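# Flip the loose gripper housing and return it to its tray

## Task

Flip the unbolted gripper housing over and set it back inside its tray, its two halves joined, with at most a fingernail's width of it sticking out beyond the tray's open side. The tray is loose: it must end up resting on all four feet on the raised bench top, with no foot hanging more than half off an edge. Anything that stays in place only because the robot is holding it does not count. Release everything and move the grippers away at the end.

## Robot and tools

Robot: two arms, left_arm and right_arm, each ending in a two-finger gripper. The names do not match the left or right side of any picture. Each arm has six joints (waist, shoulder, elbow, wrist pitch, wrist yaw, wrist roll) plus the gripper; their limits in rad are waist -2.880 to 2.880, shoulder 0.000 to 3.142, elbow 0.000 to 3.019, wrist pitch -1.693 to 1.571, wrist yaw -1.571 to 1.571, wrist roll -2.094 to 2.094. Elbows never fully straighten.

Frame: a single scene frame for both arms. Origin on the table top midway between the arms, +z up, +x out across the table, left_arm sits toward +y. In the gripper's own axes the fingers point along +z and close along y. The reported end_effector_position is the spot between the finger pads, roughly 1 cm short of the fingertips. Printed positions may be off, more so far from the base, and arms usually settle a centimetre or more from the command, typically low.

The 16-number row (used by execute_actions rows and by move target): one flat list covering both arms, left_arm first then right_arm, each as x, y, z, qw, qx, qy, qz, opening. x, y, z are an absolute goal for that gripper's end_effector_position in metres; qw, qx, qy, qz are an absolute goal orientation (w first), both in the scene frame. So each arm's part is a pose, not an offset. opening runs from -1 (closed) to +1 (fully open, 0.094 m). A row is refused if any target lies more than 0.6 m from that arm's last reported position along any gripper axis. To hold an orientation, repeat the same quaternion you sent before rather than copying the drifting reported one. For an arm meant to stay still, resend its whole last pose and desired opening every call.

Control: each step the command is clipped to within 70 mm and 16 degrees of the measured pose; damped IK then drives the joints, favouring position over orientation. After an action ends, an arm continues only to its last clipped pose, so check the result and send the remainder.

Tools:
- execute_actions {actions, pictures}: actions is a list of zero or one item. Empty list: just returns the state. {"rows": [...], "steps": n}: up to 15 rows of 16 numbers, steps up to 15 (default 15), each step 1/30 s; the last row repeats if rows run out. {"steps": n} alone: a wait of up to 300 steps counted from the previous result, including your reply time. pictures (boolean) controls whether images come back; by default they do.
- move {target, speed}: target is one 16-number row as above. Both grippers travel straight lines that finish together, lasting 0.5 to 10 s (stopped at 10 s if longer). speed is m/s, 0.002 to 0.5, default 0.25; rotation is capped at twice that in rad/s. Openings are sent at the start. Paths ignore obstacles and the other arm; grippers lag, stray, and may exceed speed near full reach.
- wait {seconds}: 0 to 10 s, sends nothing new.
- zoom_image {camera, region}: camera is cam_head_left, cam_head_right, cam_left_wrist or cam_right_wrist (all 504x504); region is [x0, y0, x1, y1] pixels from the top-left, at most 504 by 504.
- finished_scene {scene}: ends the current scene (pass its number) and grades it; cannot be undone. Its result states whether the goal was met and gives the next task. Replying with no tool call ends everything.

Results: a state line `left_arm: …` | `right_arm: …` with each gripper's position and quaternion; Joint positions (last value is finger opening in metres); joint torques (offset, scaled and noisy, nonzero even in free air); grip_measured per arm on the command scale (may be off by about 1 mm, fixed per scene). A "pose unreachable" line means the clearance check altered or blocked that arm's command; HELD marks steps not sent. A "Hand target" line shows where each gripper is currently being driven. A move adds a "move:" line with its ending (done, off_target, moving, held, fault), which limits applied (limits=paced: pose clipped; limits=held: some steps blocked, after which the arm may jump fast) and each gripper's remaining distance. If only one arm is named, the other finished normally. FAULT lines mean a stop; MOTOR HOT appears from 85 °C and at 100 °C the arm drops everything (OVER-TEMPERATURE FAULT). Holding loads heats motors, even while you think.

Gripping: command an opening below grip_measured, about 0.03 lower for a firm hold, less for a light one. Pads push roughly 50 to 62 N, less on thin (under 2 mm) parts, with a brief spike on contact.

Cautions: the simulation keeps running while you reply. Parts you hold may get tugged and loose items pushed at random. Never let anything leave the table; avoid drops, slips, slamming, fast or deep contacts (faster and farther past contact means harder pressing), and keep the arms from colliding or pressing each other. Don't knock the loose tray off its bench footing. Finish quickly and smoothly, then open the grippers and withdraw before calling finished_scene.

Each tool is called after "Call:" by a JSON object that holds its "fn" and its "kwargs", one argument or row to a line.

## Session

Call:
{"fn": "execute_actions", "kwargs": {
  "actions": []
}}

Scene clock: 0.00 s of 5467.00 s.
left_arm: end_effector_position=(+0.9109, +0.5671, +0.1686) grip_measured=+1.000 end_effector_quat_wxyz=(+0.628, -0.307, +0.715, +0.035) | right_arm: end_effector_position=(+0.1318, +0.1288, +0.2506) grip_measured=+1.000 end_effector_quat_wxyz=(-0.064, +0.649, -0.756, -0.058)
Joint positions: left_arm=[ 0.305  2.366  2.028  0.121 -0.213 -0.396  0.094] | right_arm=[ 1.35   1.331  1.274 -1.345 -0.032 -0.159  0.094]
Joint velocities: left_arm=[ 0.005  0.005 -0.027 -0.007 -0.022  0.007  0.   ] | right_arm=[ 0.005 -0.005  0.002 -0.002  0.037 -0.022  0.   ]
Joint torques (N m, as the arm reports them, + toward a larger angle): no reading
Hand target (left_arm): +0.915, +0.568, +0.184; +0.639, -0.305, +0.705, +0.033
Hand target (right_arm): +0.134, +0.135, +0.259; +0.073, -0.648, +0.755, +0.063

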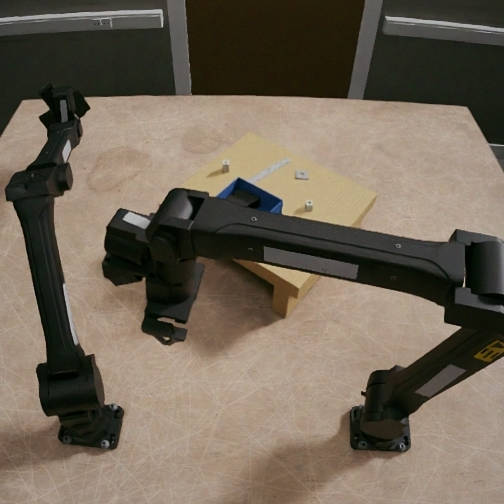

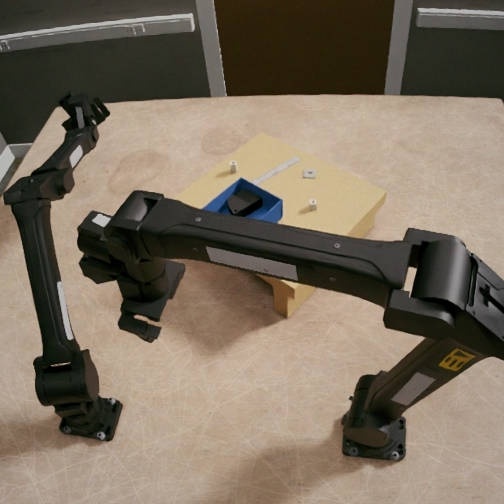

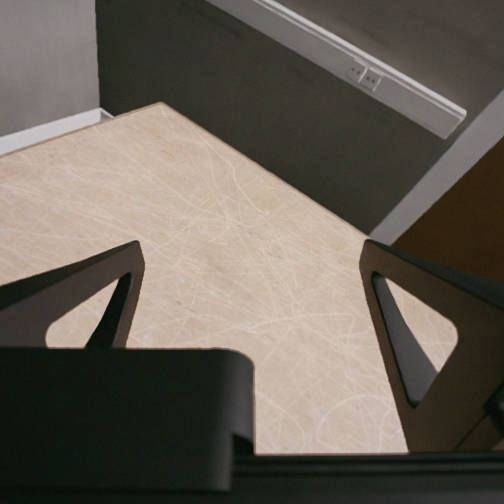

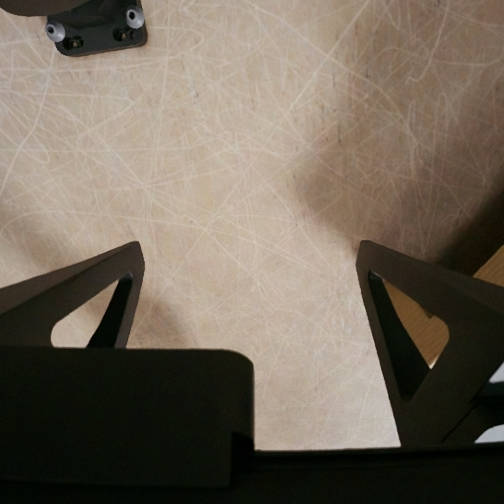

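Call:
{"fn": "move", "kwargs": {
  "target": [0.35,0.5,0.3,0.2,0,0.98,0,1,0.2,-0.4,0.3,0,0,1,0,1],
  "speed": 0.3
}}

Scene clock: 5.93 s of 5467.00 s.
left_arm: end_effector_position=(+0.3535, +0.4978, +0.2998) grip_measured=+1.000 end_effector_quat_wxyz=(+0.202, -0.005, +0.979, +0.005) | right_arm: end_effector_position=(+0.1972, -0.4041, +0.2790) grip_measured=+1.000 end_effector_quat_wxyz=(+0.009, +0.006, +1.000, -0.015)
Joint positions: left_arm=[ 0.666  1.146  1.208 -1.286  0.216  0.556  0.094] | right_arm=[-0.498  0.916  1.054 -1.676  0.015 -0.579  0.094]
Joint velocities: left_arm=[-0.015  0.015  0.007  0.002  0.051 -0.066  0.   ] | right_arm=[ 0.015 -0.005  0.007 -0.002  0.007 -0.037  0.   ]
Joint torques (N m, as the arm reports them, + toward a larger angle): left_arm=[ 1.56 -7.52 10.46  0.8   0.07  0.04] | right_arm=[ 0.31 -3.   11.41  0.28  0.02 -0.17]
Hand target (left_arm): +0.352, +0.499, +0.300; +0.198, -0.001, +0.980, +0.005
Hand target (right_arm): +0.202, -0.408, +0.298; +0.026, +0.000, +0.999, -0.027
Off the commanded pose (left_arm): 0.004 m, 1 deg.
Off the commanded pose (right_arm): 0.022 m, 2 deg.
joint sent to its limit (right arm) — the command would take joint 4 (wrist pitch) past its lower limit, so that joint was sent only as far as its limit.
move: off_target (right_arm)

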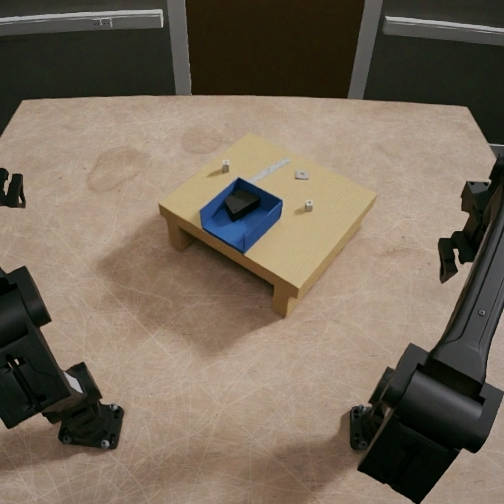

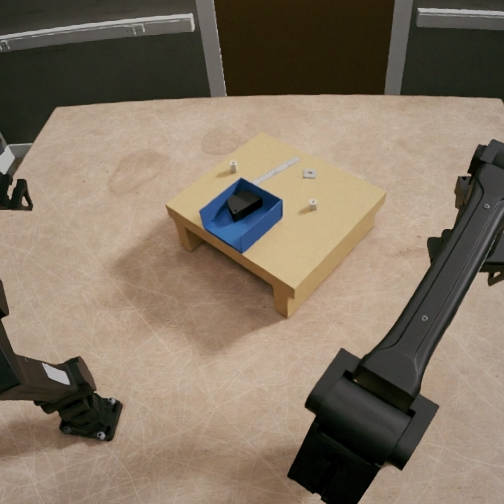

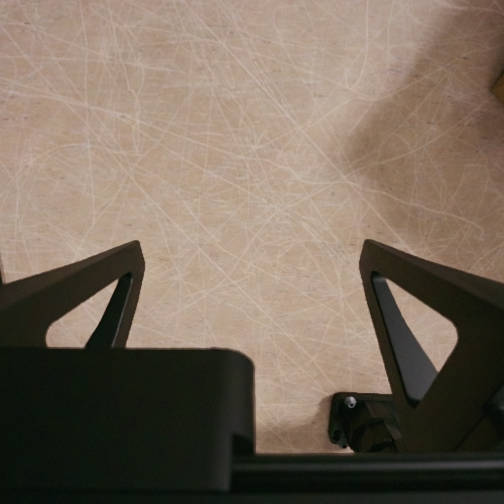

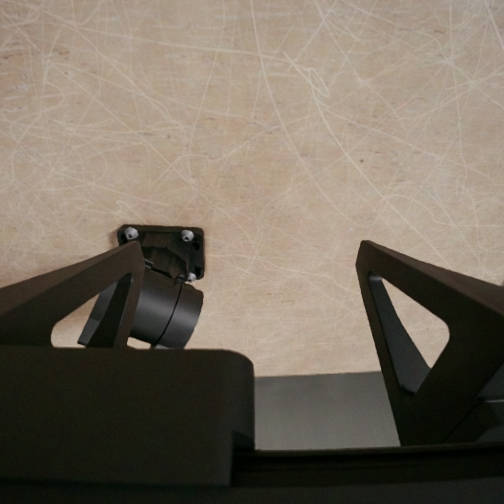

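Call:
{"fn": "zoom_image", "kwargs": {
  "camera": "cam_head_left",
  "region": [170, 150, 320, 270]
}}

Region (170, 150, 320, 270) of cam_head_left's 504x504 image, scaled by 3.360, with more detail than that image has; it fills the top 403 rows of this view, and the rest is white.

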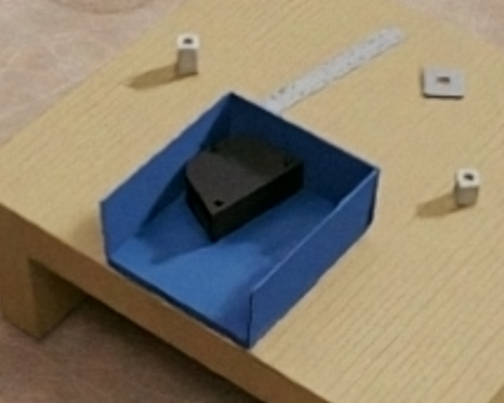

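Call:
{"fn": "move", "kwargs": {
  "target": [0.45,0.0,0.36,0.2,0,0.98,0,1,0.2,-0.42,0.28,0.1,0,0.995,0,1],
  "speed": 0.3
}}

Scene clock: 16.73 s of 5467.00 s.
left_arm: end_effector_position=(+0.4453, -0.0061, +0.3382) grip_measured=+1.000 end_effector_quat_wxyz=(+0.185, +0.010, +0.983, -0.000) | right_arm: end_effector_position=(+0.2000, -0.4195, +0.2815) grip_measured=+1.000 end_effector_quat_wxyz=(+0.093, +0.001, +0.996, +0.000)
Joint positions: left_arm=[-0.635  1.563  1.719 -1.433 -0.233 -0.642  0.094] | right_arm=[-0.643  0.873  1.029 -1.588 -0.125 -0.725  0.094]
Joint velocities: left_arm=[-0.005  0.005 -0.007  0.002 -0.007  0.007  0.   ] | right_arm=[-0.005 -0.005 -0.012  0.002 -0.051  0.007  0.   ]
Joint torques (N m, as the arm reports them, + toward a larger angle): left_arm=[  2.36 -14.68  13.56   0.65  -0.37  -0.11] | right_arm=[-0.4  -3.12  7.37  1.2  -0.28 -0.16]
Hand target (left_arm): +0.452, -0.006, +0.359; +0.200, -0.002, +0.980, -0.011
Hand target (right_arm): +0.199, -0.421, +0.281; +0.099, -0.001, +0.995, -0.004
Off the commanded pose (left_arm): 0.023 m, 2 deg.
Off the commanded pose (right_arm): 0.002 m, 1 deg.
After step 90, 5.53 s passed at rest.
move: off_target (left_arm)

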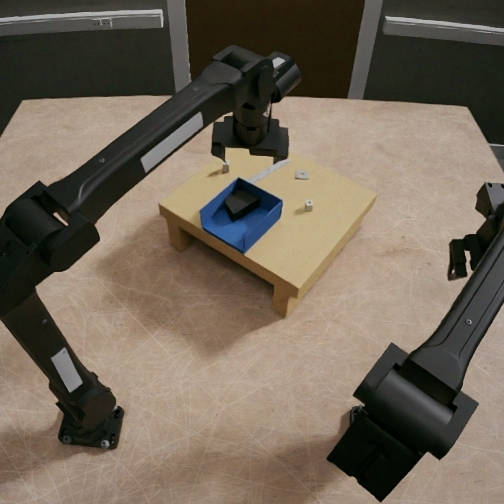

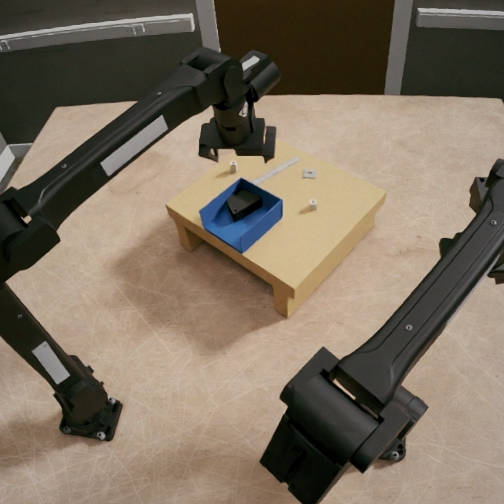

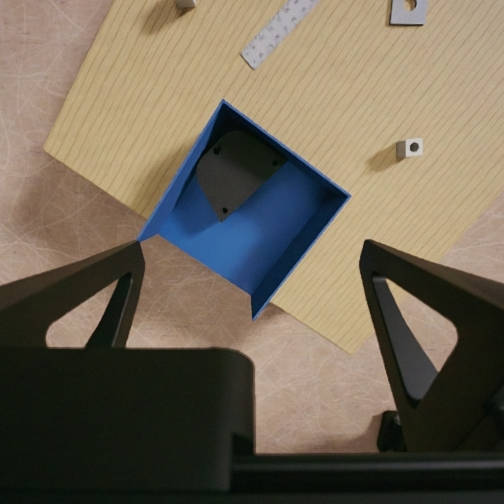

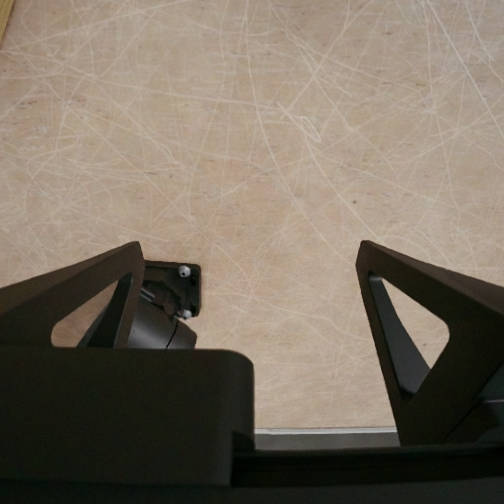

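Call:
{"fn": "zoom_image", "kwargs": {
  "camera": "cam_left_wrist",
  "region": [120, 80, 370, 330]
}}

Call:
{"fn": "move", "kwargs": {
  "target": [0.47,0.0,0.29,0.259,0,0.966,0,1,0.2,-0.42,0.28,0.1,0,0.995,0,1],
  "speed": 0.2
}}

Region (120, 80, 370, 330) of cam_left_wrist's 504x504 image, scaled by 2.016, with more detail than that image has.

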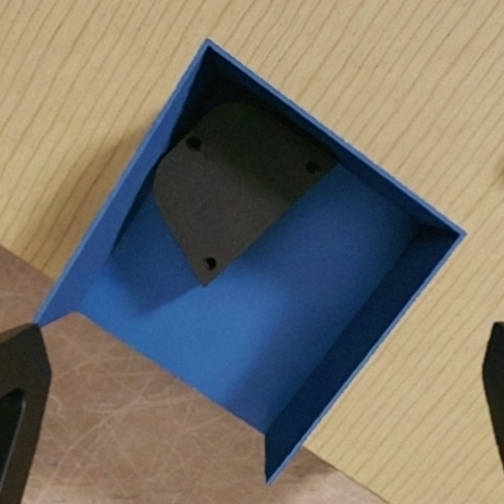

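Scene clock: 26.67 s of 5467.00 s.
left_arm: end_effector_position=(+0.4650, -0.0022, +0.2802) grip_measured=+1.000 end_effector_quat_wxyz=(+0.246, +0.002, +0.969, +0.007) | right_arm: end_effector_position=(+0.2006, -0.4188, +0.2817) grip_measured=+1.000 end_effector_quat_wxyz=(+0.095, +0.001, +0.995, +0.002)
Joint positions: left_arm=[-0.633  1.532  1.502 -1.152 -0.32  -0.626  0.094] | right_arm=[-0.643  0.873  1.029 -1.588 -0.13  -0.725  0.094]
Joint velocities: left_arm=[-0.015 -0.015  0.002  0.007 -0.022 -0.007  0.   ] | right_arm=[-0.005 -0.015 -0.017  0.007 -0.022  0.037  0.   ]
Joint torques (N m, as the arm reports them, + toward a larger angle): left_arm=[  2.02 -15.78  10.3    1.9   -0.42   0.09] | right_arm=[-0.46 -2.95  7.29  1.21 -0.29 -0.16]
Hand target (left_arm): +0.470, +0.000, +0.291; +0.259, -0.000, +0.966, -0.000
Hand target (right_arm): +0.200, -0.420, +0.280; +0.100, +0.000, +0.995, -0.000
Off the commanded pose (left_arm): 0.011 m, 2 deg.
Off the commanded pose (right_arm): 0.002 m, 1 deg.
After step 90, 5.87 s passed at rest.
move: off_target (left_arm)

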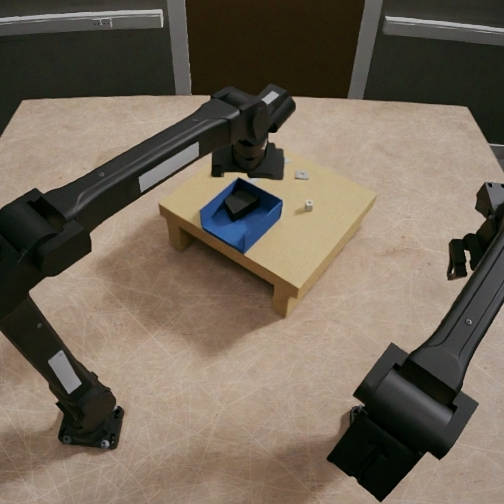

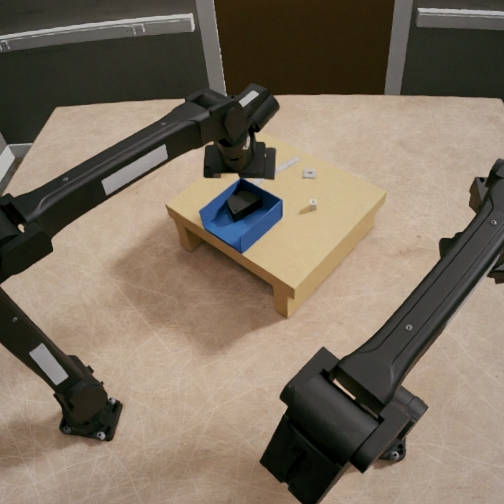

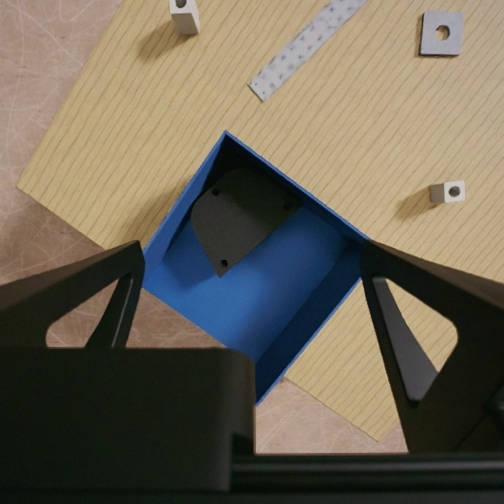

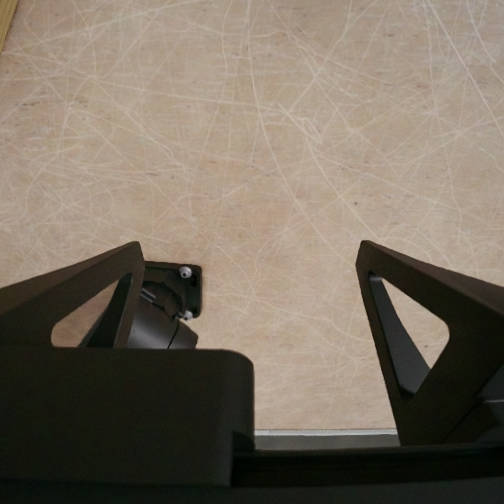

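Call:
{"fn": "move", "kwargs": {
  "target": [0.25,0.3,0.3,0.259,0,0.966,0,1,0.2,-0.42,0.3,0.1,0,0.995,0,1],
  "speed": 0.4
}}

Call:
{"fn": "move", "kwargs": {
  "target": [0.25,0.3,0.3,0.259,0,0.966,0,1,0.51,0.03,0.27,0.237,0.393,0.883,-0.105,1],
  "speed": 0.3
}}

Scene clock: 38.97 s of 5467.00 s.
left_arm: end_effector_position=(+0.2489, +0.3026, +0.3042) grip_measured=+1.000 end_effector_quat_wxyz=(+0.268, -0.004, +0.963, +0.004) | right_arm: end_effector_position=(+0.1957, -0.4144, +0.2808) grip_measured=+1.000 end_effector_quat_wxyz=(+0.085, +0.002, +0.996, +0.011)
Joint positions: left_arm=[ 0.027  0.598  0.904 -1.334 -0.029 -0.035  0.094] | right_arm=[-0.643  0.873  1.029 -1.615 -0.13  -0.725  0.094]
Joint velocities: left_arm=[-0.005 -0.005 -0.007 -0.002 -0.007  0.051  0.   ] | right_arm=[-0.005 -0.005  0.007  0.017  0.081 -0.037  0.   ]
Joint torques (N m, as the arm reports them, + toward a larger angle): left_arm=[1.46 0.1  9.84 1.18 0.03 0.1 ] | right_arm=[-0.4  -2.39 11.33  0.38 -0.28 -0.16]
Hand target (left_arm): +0.248, +0.303, +0.302; +0.261, +0.001, +0.965, +0.005
Hand target (right_arm): +0.199, -0.419, +0.300; +0.100, -0.000, +0.995, -0.000
Off the commanded pose (left_arm): 0.005 m, 1 deg.
Off the commanded pose (right_arm): 0.020 m, 2 deg.
After step 90, 7.57 s passed at rest.
move: off_target (right_arm)

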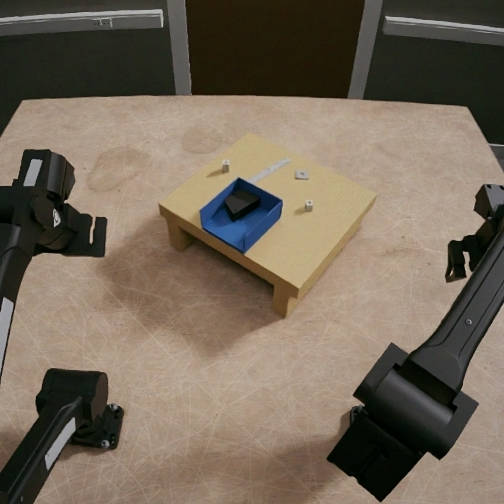

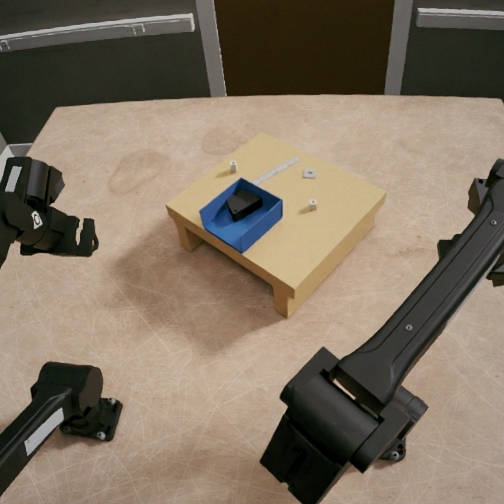

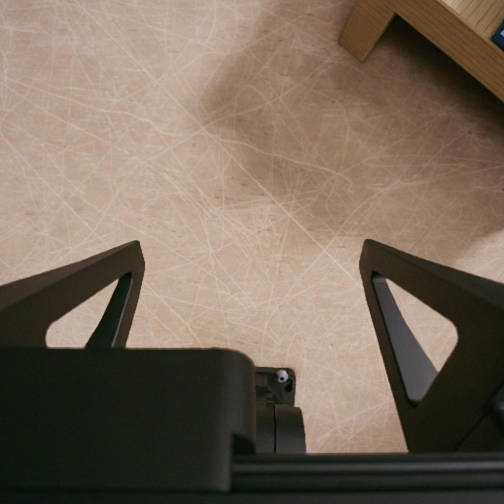

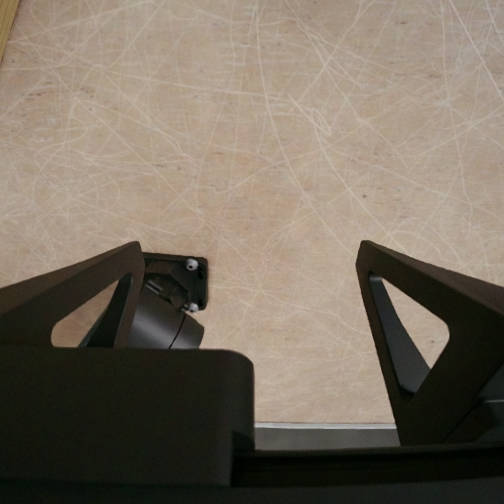

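Scene clock: 41.50 s of 5467.00 s.
left_arm: end_effector_position=(+0.2498, +0.3014, +0.3030) grip_measured=+1.000 end_effector_quat_wxyz=(+0.265, -0.003, +0.964, +0.001) | right_arm: end_effector_position=(+0.5012, +0.0307, +0.2536) grip_measured=+1.000 end_effector_quat_wxyz=(+0.213, +0.387, +0.891, -0.107)
Joint positions: left_arm=[ 0.027  0.604  0.904 -1.334 -0.022 -0.035  0.094] | right_arm=[ 0.782  1.851  1.863 -1.579  0.482  1.507  0.094]
Joint velocities: left_arm=[-0.005  0.005 -0.002 -0.017 -0.037  0.007  0.   ] | right_arm=[-0.005 -0.005 -0.002  0.002  0.007 -0.007  0.   ]
Joint torques (N m, as the arm reports them, + toward a larger angle): left_arm=[ 0.97  0.7   9.57  1.41  0.03 -0.02] | right_arm=[ -0.09 -17.71  11.36   0.15   0.53   0.06]
Hand target (left_arm): +0.250, +0.300, +0.300; +0.259, -0.000, +0.966, -0.000
Hand target (right_arm): +0.509, +0.035, +0.270; +0.223, +0.396, +0.886, -0.093
Off the commanded pose (left_arm): 0.003 m, 1 deg.
Off the commanded pose (right_arm): 0.019 m, 3 deg.
move: off_target (right_arm)

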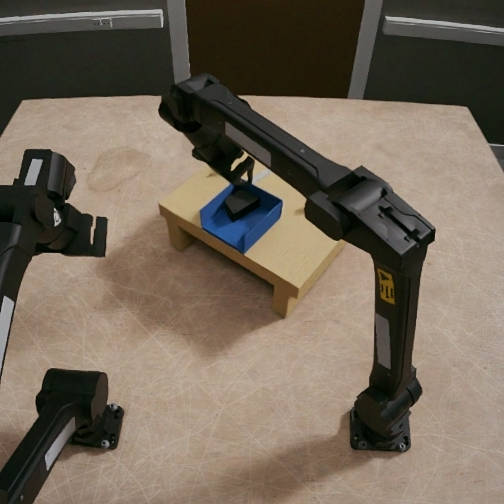

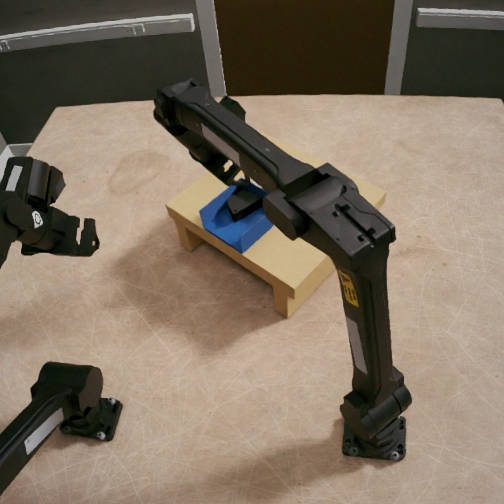

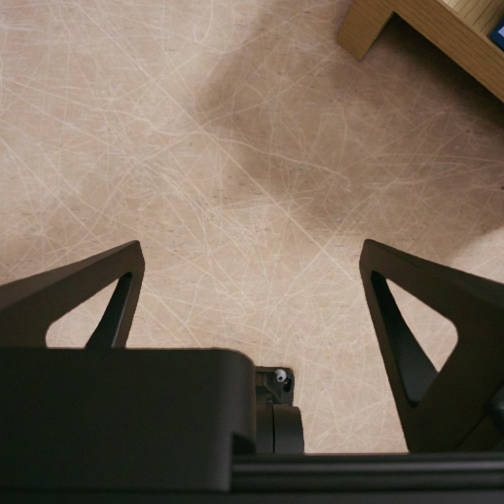

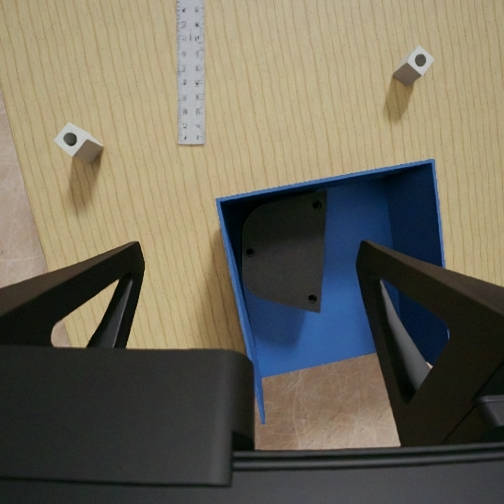

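Call:
{"fn": "zoom_image", "kwargs": {
  "camera": "cam_right_wrist",
  "region": [200, 170, 360, 330]
}}

Call:
{"fn": "zoom_image", "kwargs": {
  "camera": "cam_head_left",
  "region": [150, 90, 300, 240]
}}

Region (200, 170, 360, 330) of cam_right_wrist's 504x504 image, scaled by 3.150, with more detail than that image has.

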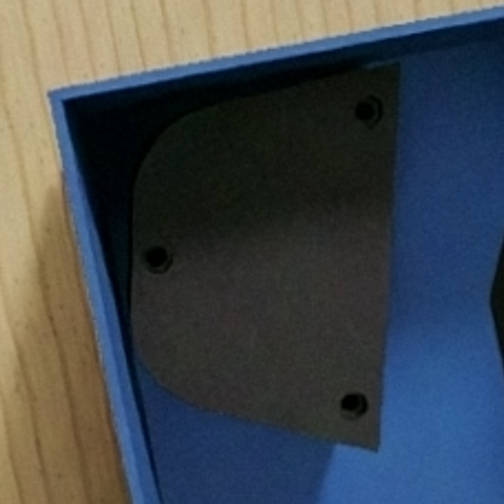

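Region (150, 90, 300, 240) of cam_head_left's 504x504 image, scaled by 3.360, with more detail than that image has.

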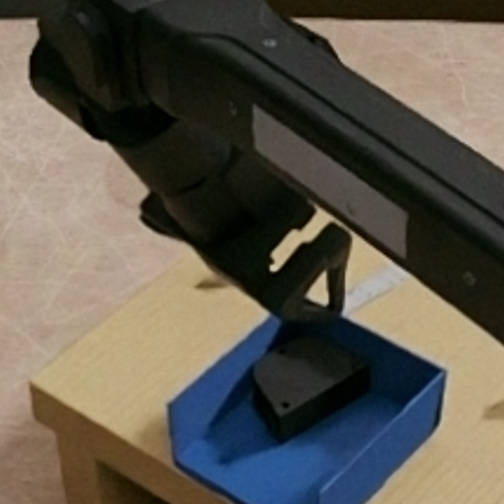

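Call:
{"fn": "move", "kwargs": {
  "target": [0.25,0.3,0.3,0.259,0,0.966,0,1,0.453,0.04,0.235,0,0.317,0.948,0,1],
  "speed": 0.2
}}

Scene clock: 60.60 s of 5467.00 s.
left_arm: end_effector_position=(+0.2498, +0.3014, +0.3030) grip_measured=+1.000 end_effector_quat_wxyz=(+0.265, -0.003, +0.964, +0.001) | right_arm: end_effector_position=(+0.4530, +0.0430, +0.2311) grip_measured=+1.000 end_effector_quat_wxyz=(-0.000, +0.320, +0.948, -0.006)
Joint positions: left_arm=[ 0.027  0.604  0.904 -1.334 -0.022 -0.035  0.094] | right_arm=[ 0.711  1.781  1.755 -1.555  0.006  1.269  0.094]
Joint velocities: left_arm=[-0.005 -0.005 -0.007  0.017  0.022  0.081  0.   ] | right_arm=[-0.015 -0.005 -0.002 -0.002 -0.022 -0.11   0.   ]
Joint torques (N m, as the arm reports them, + toward a larger angle): left_arm=[ 0.85  0.66  9.56  1.45  0.01 -0.02] | right_arm=[ -0.21 -18.12   7.21   0.81  -0.06  -0.15]
Hand target (left_arm): +0.250, +0.300, +0.300; +0.259, -0.000, +0.966, +0.000
Hand target (right_arm): +0.454, +0.040, +0.236; +0.003, +0.316, +0.949, +0.002
Off the commanded pose (left_arm): 0.003 m, 1 deg.
Off the commanded pose (right_arm): 0.005 m, 1 deg.
After step 90, 14.43 s passed at rest.
move: done

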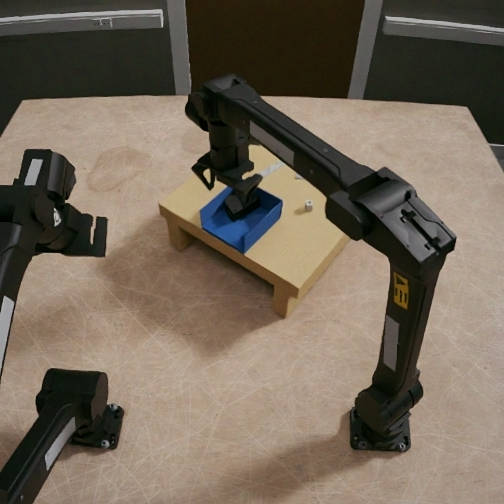

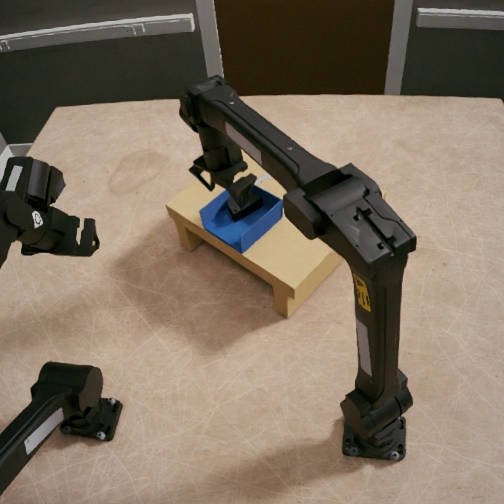

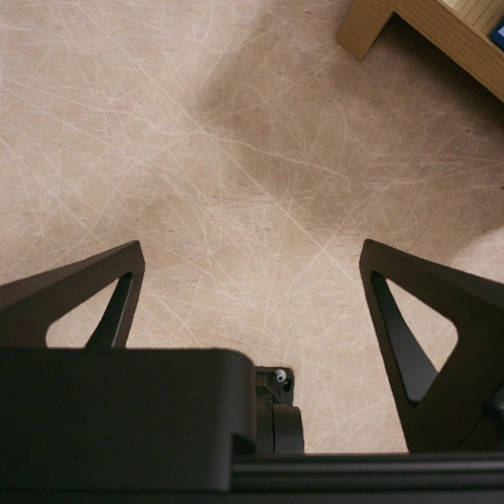

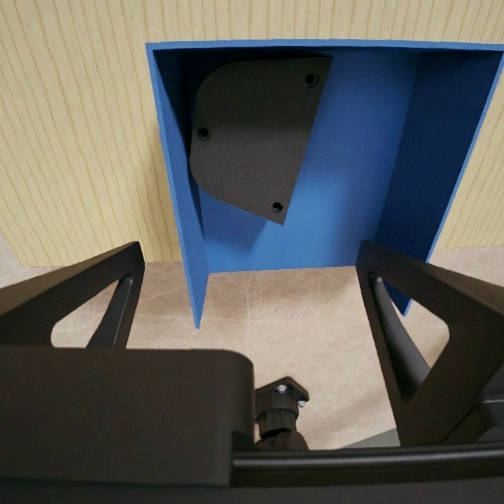

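Call:
{"fn": "move", "kwargs": {
  "target": [0.28,0.14,0.19,0.77,0.185,0.55,-0.258,1,0.455,0.051,0.215,0,0.317,0.948,0,1],
  "speed": 0.2
}}

Scene clock: 75.67 s of 5467.00 s.
left_arm: end_effector_position=(+0.2695, +0.1780, +0.2087) grip_measured=+1.000 end_effector_quat_wxyz=(+0.677, +0.148, +0.690, -0.208) | right_arm: end_effector_position=(+0.4565, +0.0458, +0.2248) grip_measured=+1.000 end_effector_quat_wxyz=(+0.005, +0.318, +0.948, +0.003)
Joint positions: left_arm=[-0.323  0.235  0.032  0.206  0.126 -0.088  0.094] | right_arm=[ 0.711  1.781  1.739 -1.519  0.004  1.266  0.094]
Joint velocities: left_arm=[-0.005 -0.005  0.002  0.002  0.051  0.037  0.   ] | right_arm=[-0.005 -0.005 -0.027  0.012 -0.037 -0.051  0.   ]
Joint torques (N m, as the arm reports them, + toward a larger angle): left_arm=[ 1.37  1.71 10.84  1.91 -0.06 -0.04] | right_arm=[  1.06 -15.91   7.2    0.87  -0.06   0.  ]
Hand target (left_arm): +0.270, +0.179, +0.213; +0.679, +0.147, +0.688, -0.208
Hand target (right_arm): +0.455, +0.051, +0.215; -0.000, +0.317, +0.948, -0.000
Off the commanded pose (left_arm): 0.044 m, 21 deg; orientation clipped at the last step of the last action.
Off the commanded pose (right_arm): 0.011 m, 1 deg.
After step 90, 8.03 s passed at rest.
move: held (left_arm), off_target (right_arm); limits=paced,held; held on 30 of 121 steps (left_arm), including the last (left_arm)
pose unreachable (left arm): on one or more control steps of this call this arm could not follow its commanded pose, so it was not sent that pose on those steps. On the call's last step it was still not sent that pose. It may still have moved: this result reports where it is.
cause: the commanded pose would bring two parts of the arm too close to each other (its shoulder (the part past joint 1) and its forearm (the part past joint 3), with joints 2 (shoulder) and 3 (elbow) between them).

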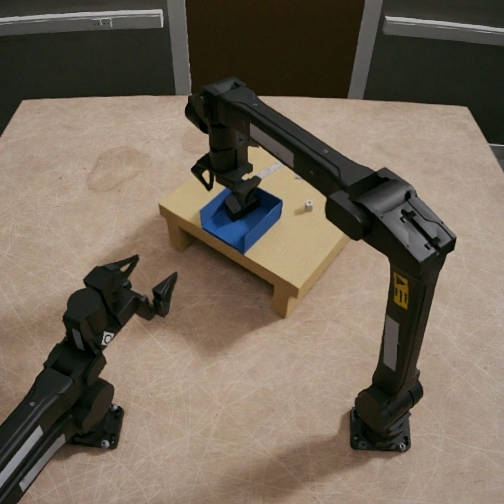

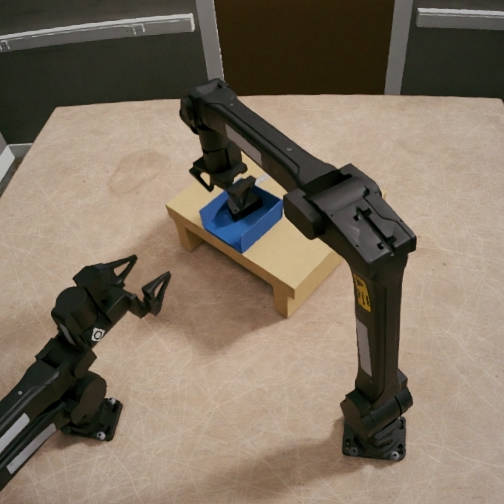

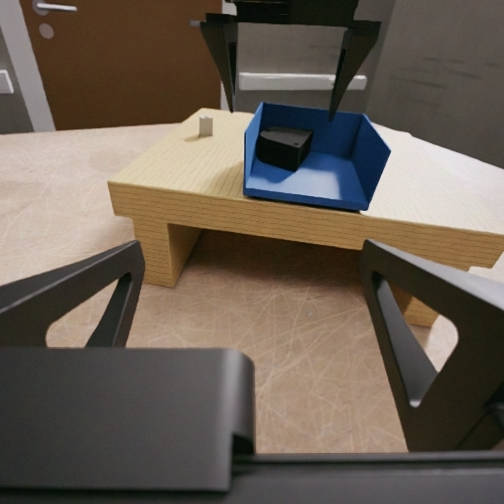

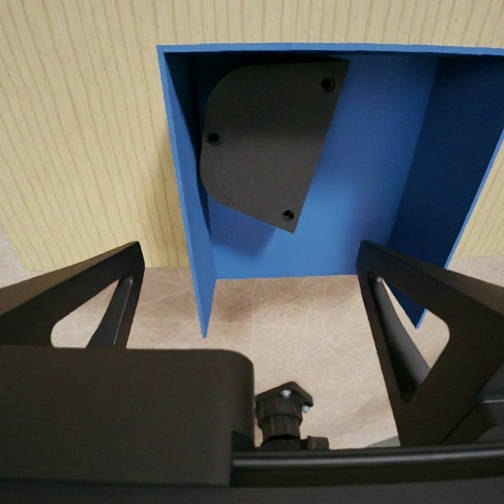

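Call:
{"fn": "move", "kwargs": {
  "target": [0.27,0.179,0.213,0.679,0.147,0.688,-0.208,1,0.452,0.056,0.175,0,0.317,0.948,0,1],
  "speed": 0.08
}}

Call:
{"fn": "zoom_image", "kwargs": {
  "camera": "cam_left_wrist",
  "region": [200, 40, 400, 240]
}}

Scene clock: 78.80 s of 5467.00 s.
left_arm: end_effector_position=(+0.2694, +0.1776, +0.2087) grip_measured=+1.000 end_effector_quat_wxyz=(+0.677, +0.149, +0.690, -0.209) | right_arm: end_effector_position=(+0.4534, +0.0516, +0.1870) grip_measured=+1.000 end_effector_quat_wxyz=(+0.005, +0.316, +0.949, +0.004)
Joint positions: left_arm=[-0.323  0.235  0.032  0.206  0.128 -0.088  0.094] | right_arm=[ 0.723  1.79   1.652 -1.419  0.004  1.272  0.094]
Joint velocities: left_arm=[-0.005 -0.005  0.002  0.007 -0.051  0.051  0.   ] | right_arm=[-0.015 -0.015 -0.017 -0.012 -0.037  0.022  0.   ]
Joint torques (N m, as the arm reports them, + toward a larger angle): left_arm=[ 1.84  1.86 11.07  1.85  0.04 -0.04] | right_arm=[  1.25 -15.37   7.28   0.93  -0.05   0.05]
Hand target (left_arm): +0.270, +0.179, +0.213; +0.679, +0.147, +0.688, -0.208
Hand target (right_arm): +0.452, +0.056, +0.175; -0.000, +0.317, +0.948, -0.000
Off the commanded pose (left_arm): 0.005 m, 0 deg.
Off the commanded pose (right_arm): 0.013 m, 1 deg.
move: off_target (right_arm)

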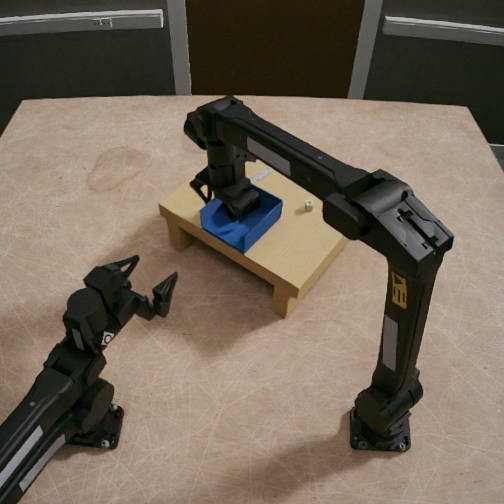

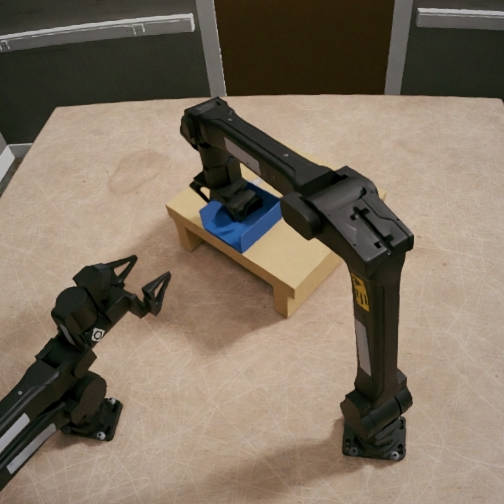

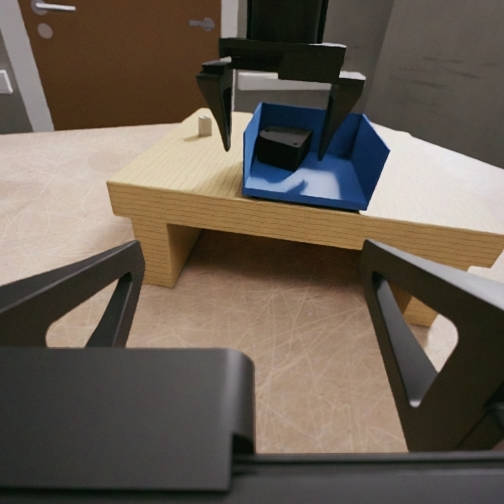

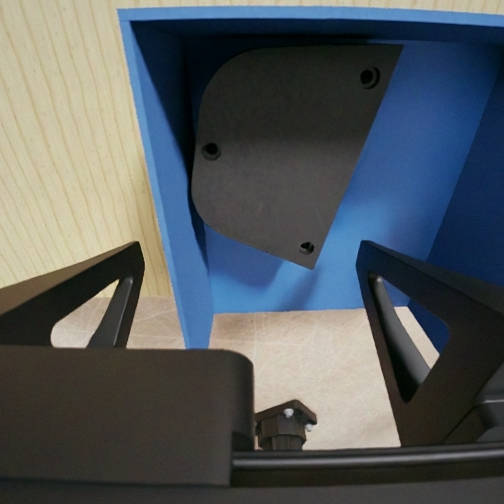

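Region (200, 40, 400, 240) of cam_left_wrist's 504x504 image, scaled by 2.520, with more detail than that image has.

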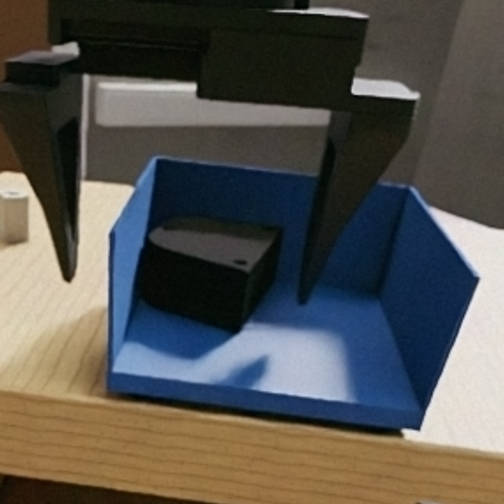

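Call:
{"fn": "move", "kwargs": {
  "target": [0.27,0.179,0.213,0.679,0.147,0.688,-0.208,1,0.458,0.044,0.168,0,0.317,0.948,0,0.75],
  "speed": 0.04
}}

Call:
{"fn": "zoom_image", "kwargs": {
  "camera": "cam_left_wrist",
  "region": [200, 40, 400, 240]
}}

Scene clock: 84.10 s of 5467.00 s.
left_arm: end_effector_position=(+0.2694, +0.1776, +0.2087) grip_measured=+1.000 end_effector_quat_wxyz=(+0.677, +0.149, +0.690, -0.209) | right_arm: end_effector_position=(+0.4554, +0.0457, +0.1784) grip_measured=+0.751 end_effector_quat_wxyz=(+0.005, +0.319, +0.948, +0.003)
Joint positions: left_arm=[-0.323  0.235  0.032  0.206  0.128 -0.088  0.094] | right_arm=[ 0.712  1.79   1.629 -1.399  0.004  1.268  0.082]
Joint velocities: left_arm=[-0.005 -0.005  0.002 -0.017 -0.022 -0.066  0.   ] | right_arm=[-0.005  0.005  0.002 -0.017 -0.007 -0.007 -0.   ]
Joint torques (N m, as the arm reports them, + toward a larger angle): left_arm=[ 1.85  1.79 11.05  1.91  0.04 -0.03] | right_arm=[ -0.01 -15.57   7.17   0.88  -0.03  -0.19]
Hand target (left_arm): +0.270, +0.179, +0.213; +0.679, +0.147, +0.688, -0.208
Hand target (right_arm): +0.458, +0.044, +0.168; +0.000, +0.317, +0.948, +0.000
Off the commanded pose (left_arm): 0.005 m, 0 deg.
Off the commanded pose (right_arm): 0.011 m, 1 deg.
After step 90, 1.43 s passed at rest.
move: off_target (right_arm)

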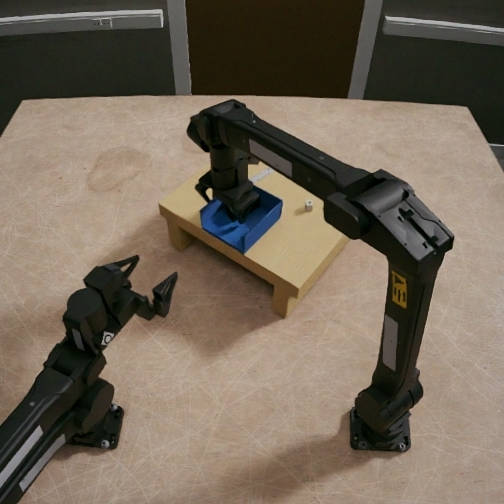

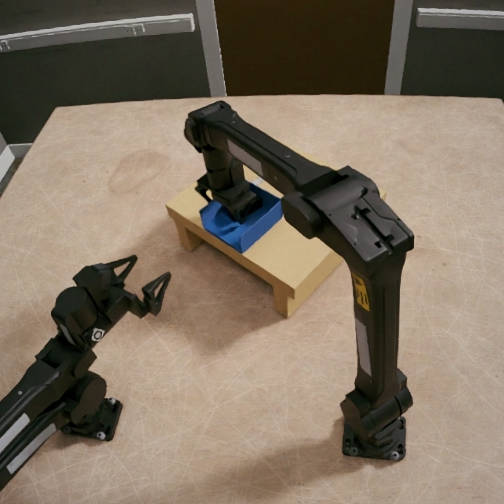

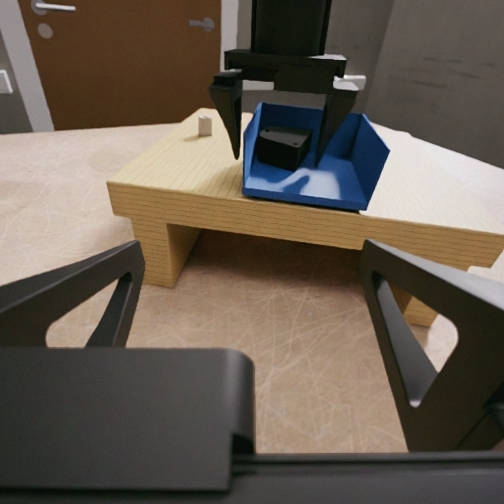

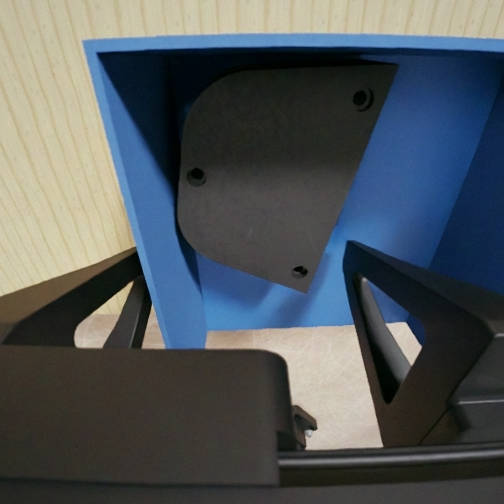

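Region (200, 40, 400, 240) of cam_left_wrist's 504x504 image, scaled by 2.520, with more detail than that image has.

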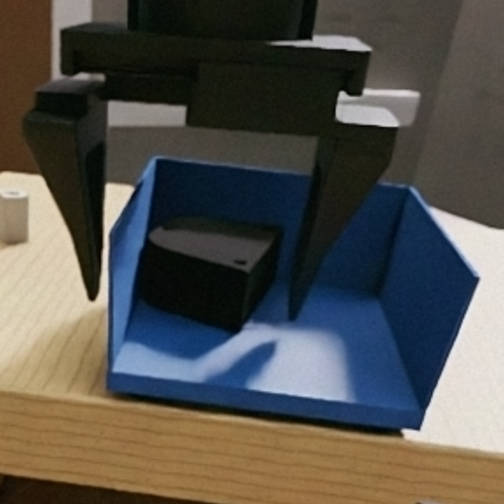

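Call:
{"fn": "move", "kwargs": {
  "target": [0.27,0.179,0.213,0.679,0.147,0.688,-0.208,1,0.458,0.044,0.168,0,0.317,0.948,0,0.3],
  "speed": 0.04
}}

Scene clock: 86.83 s of 5467.00 s.
left_arm: end_effector_position=(+0.2694, +0.1776, +0.2087) grip_measured=+1.000 end_effector_quat_wxyz=(+0.677, +0.149, +0.690, -0.209) | right_arm: end_effector_position=(+0.4554, +0.0458, +0.1784) grip_measured=+0.301 end_effector_quat_wxyz=(+0.005, +0.319, +0.948, +0.004)
Joint positions: left_arm=[-0.323  0.235  0.032  0.206  0.128 -0.088  0.094] | right_arm=[ 0.712  1.79   1.629 -1.399  0.004  1.268  0.061]
Joint velocities: left_arm=[-0.015 -0.015 -0.007  0.007  0.007 -0.037  0.   ] | right_arm=[-0.015  0.005  0.012  0.012  0.007 -0.022 -0.   ]
Joint torques (N m, as the arm reports them, + toward a larger angle): left_arm=[ 1.92  1.64 11.08  1.92  0.06 -0.04] | right_arm=[ -0.31 -15.74   7.1    0.89  -0.03  -0.17]
Hand target (left_arm): +0.270, +0.179, +0.213; +0.679, +0.147, +0.688, -0.208
Hand target (right_arm): +0.458, +0.044, +0.168; +0.000, +0.317, +0.948, +0.000
Off the commanded pose (left_arm): 0.005 m, 0 deg.
Off the commanded pose (right_arm): 0.011 m, 1 deg.
move: off_target (right_arm)

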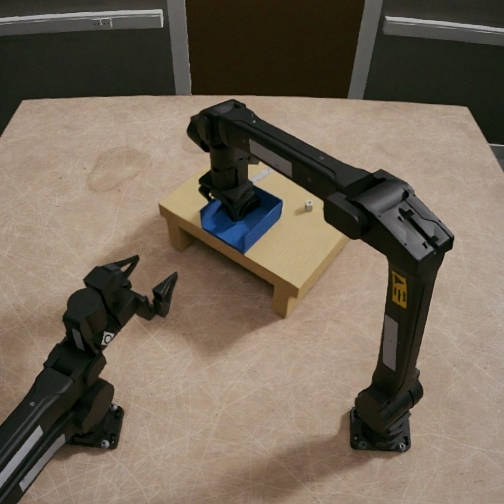

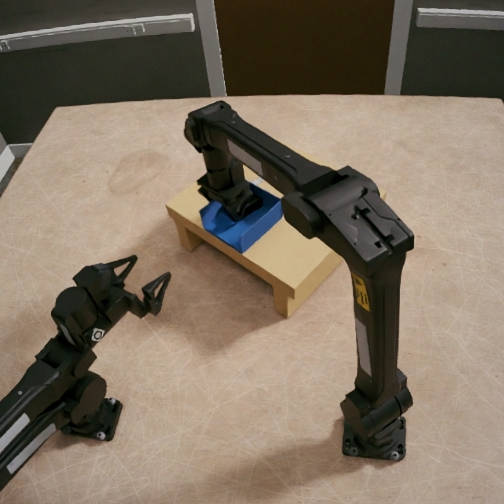

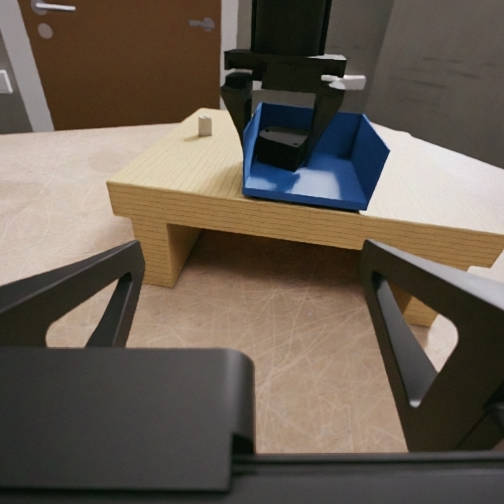

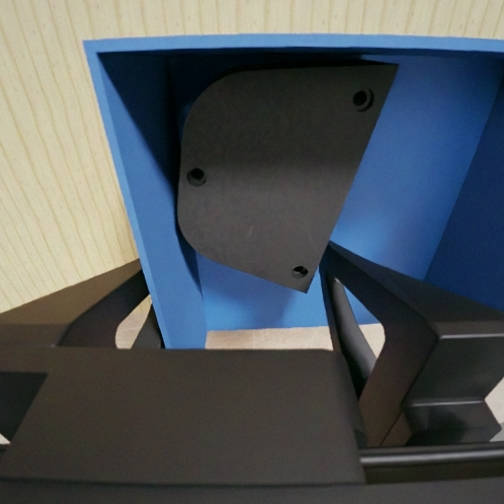

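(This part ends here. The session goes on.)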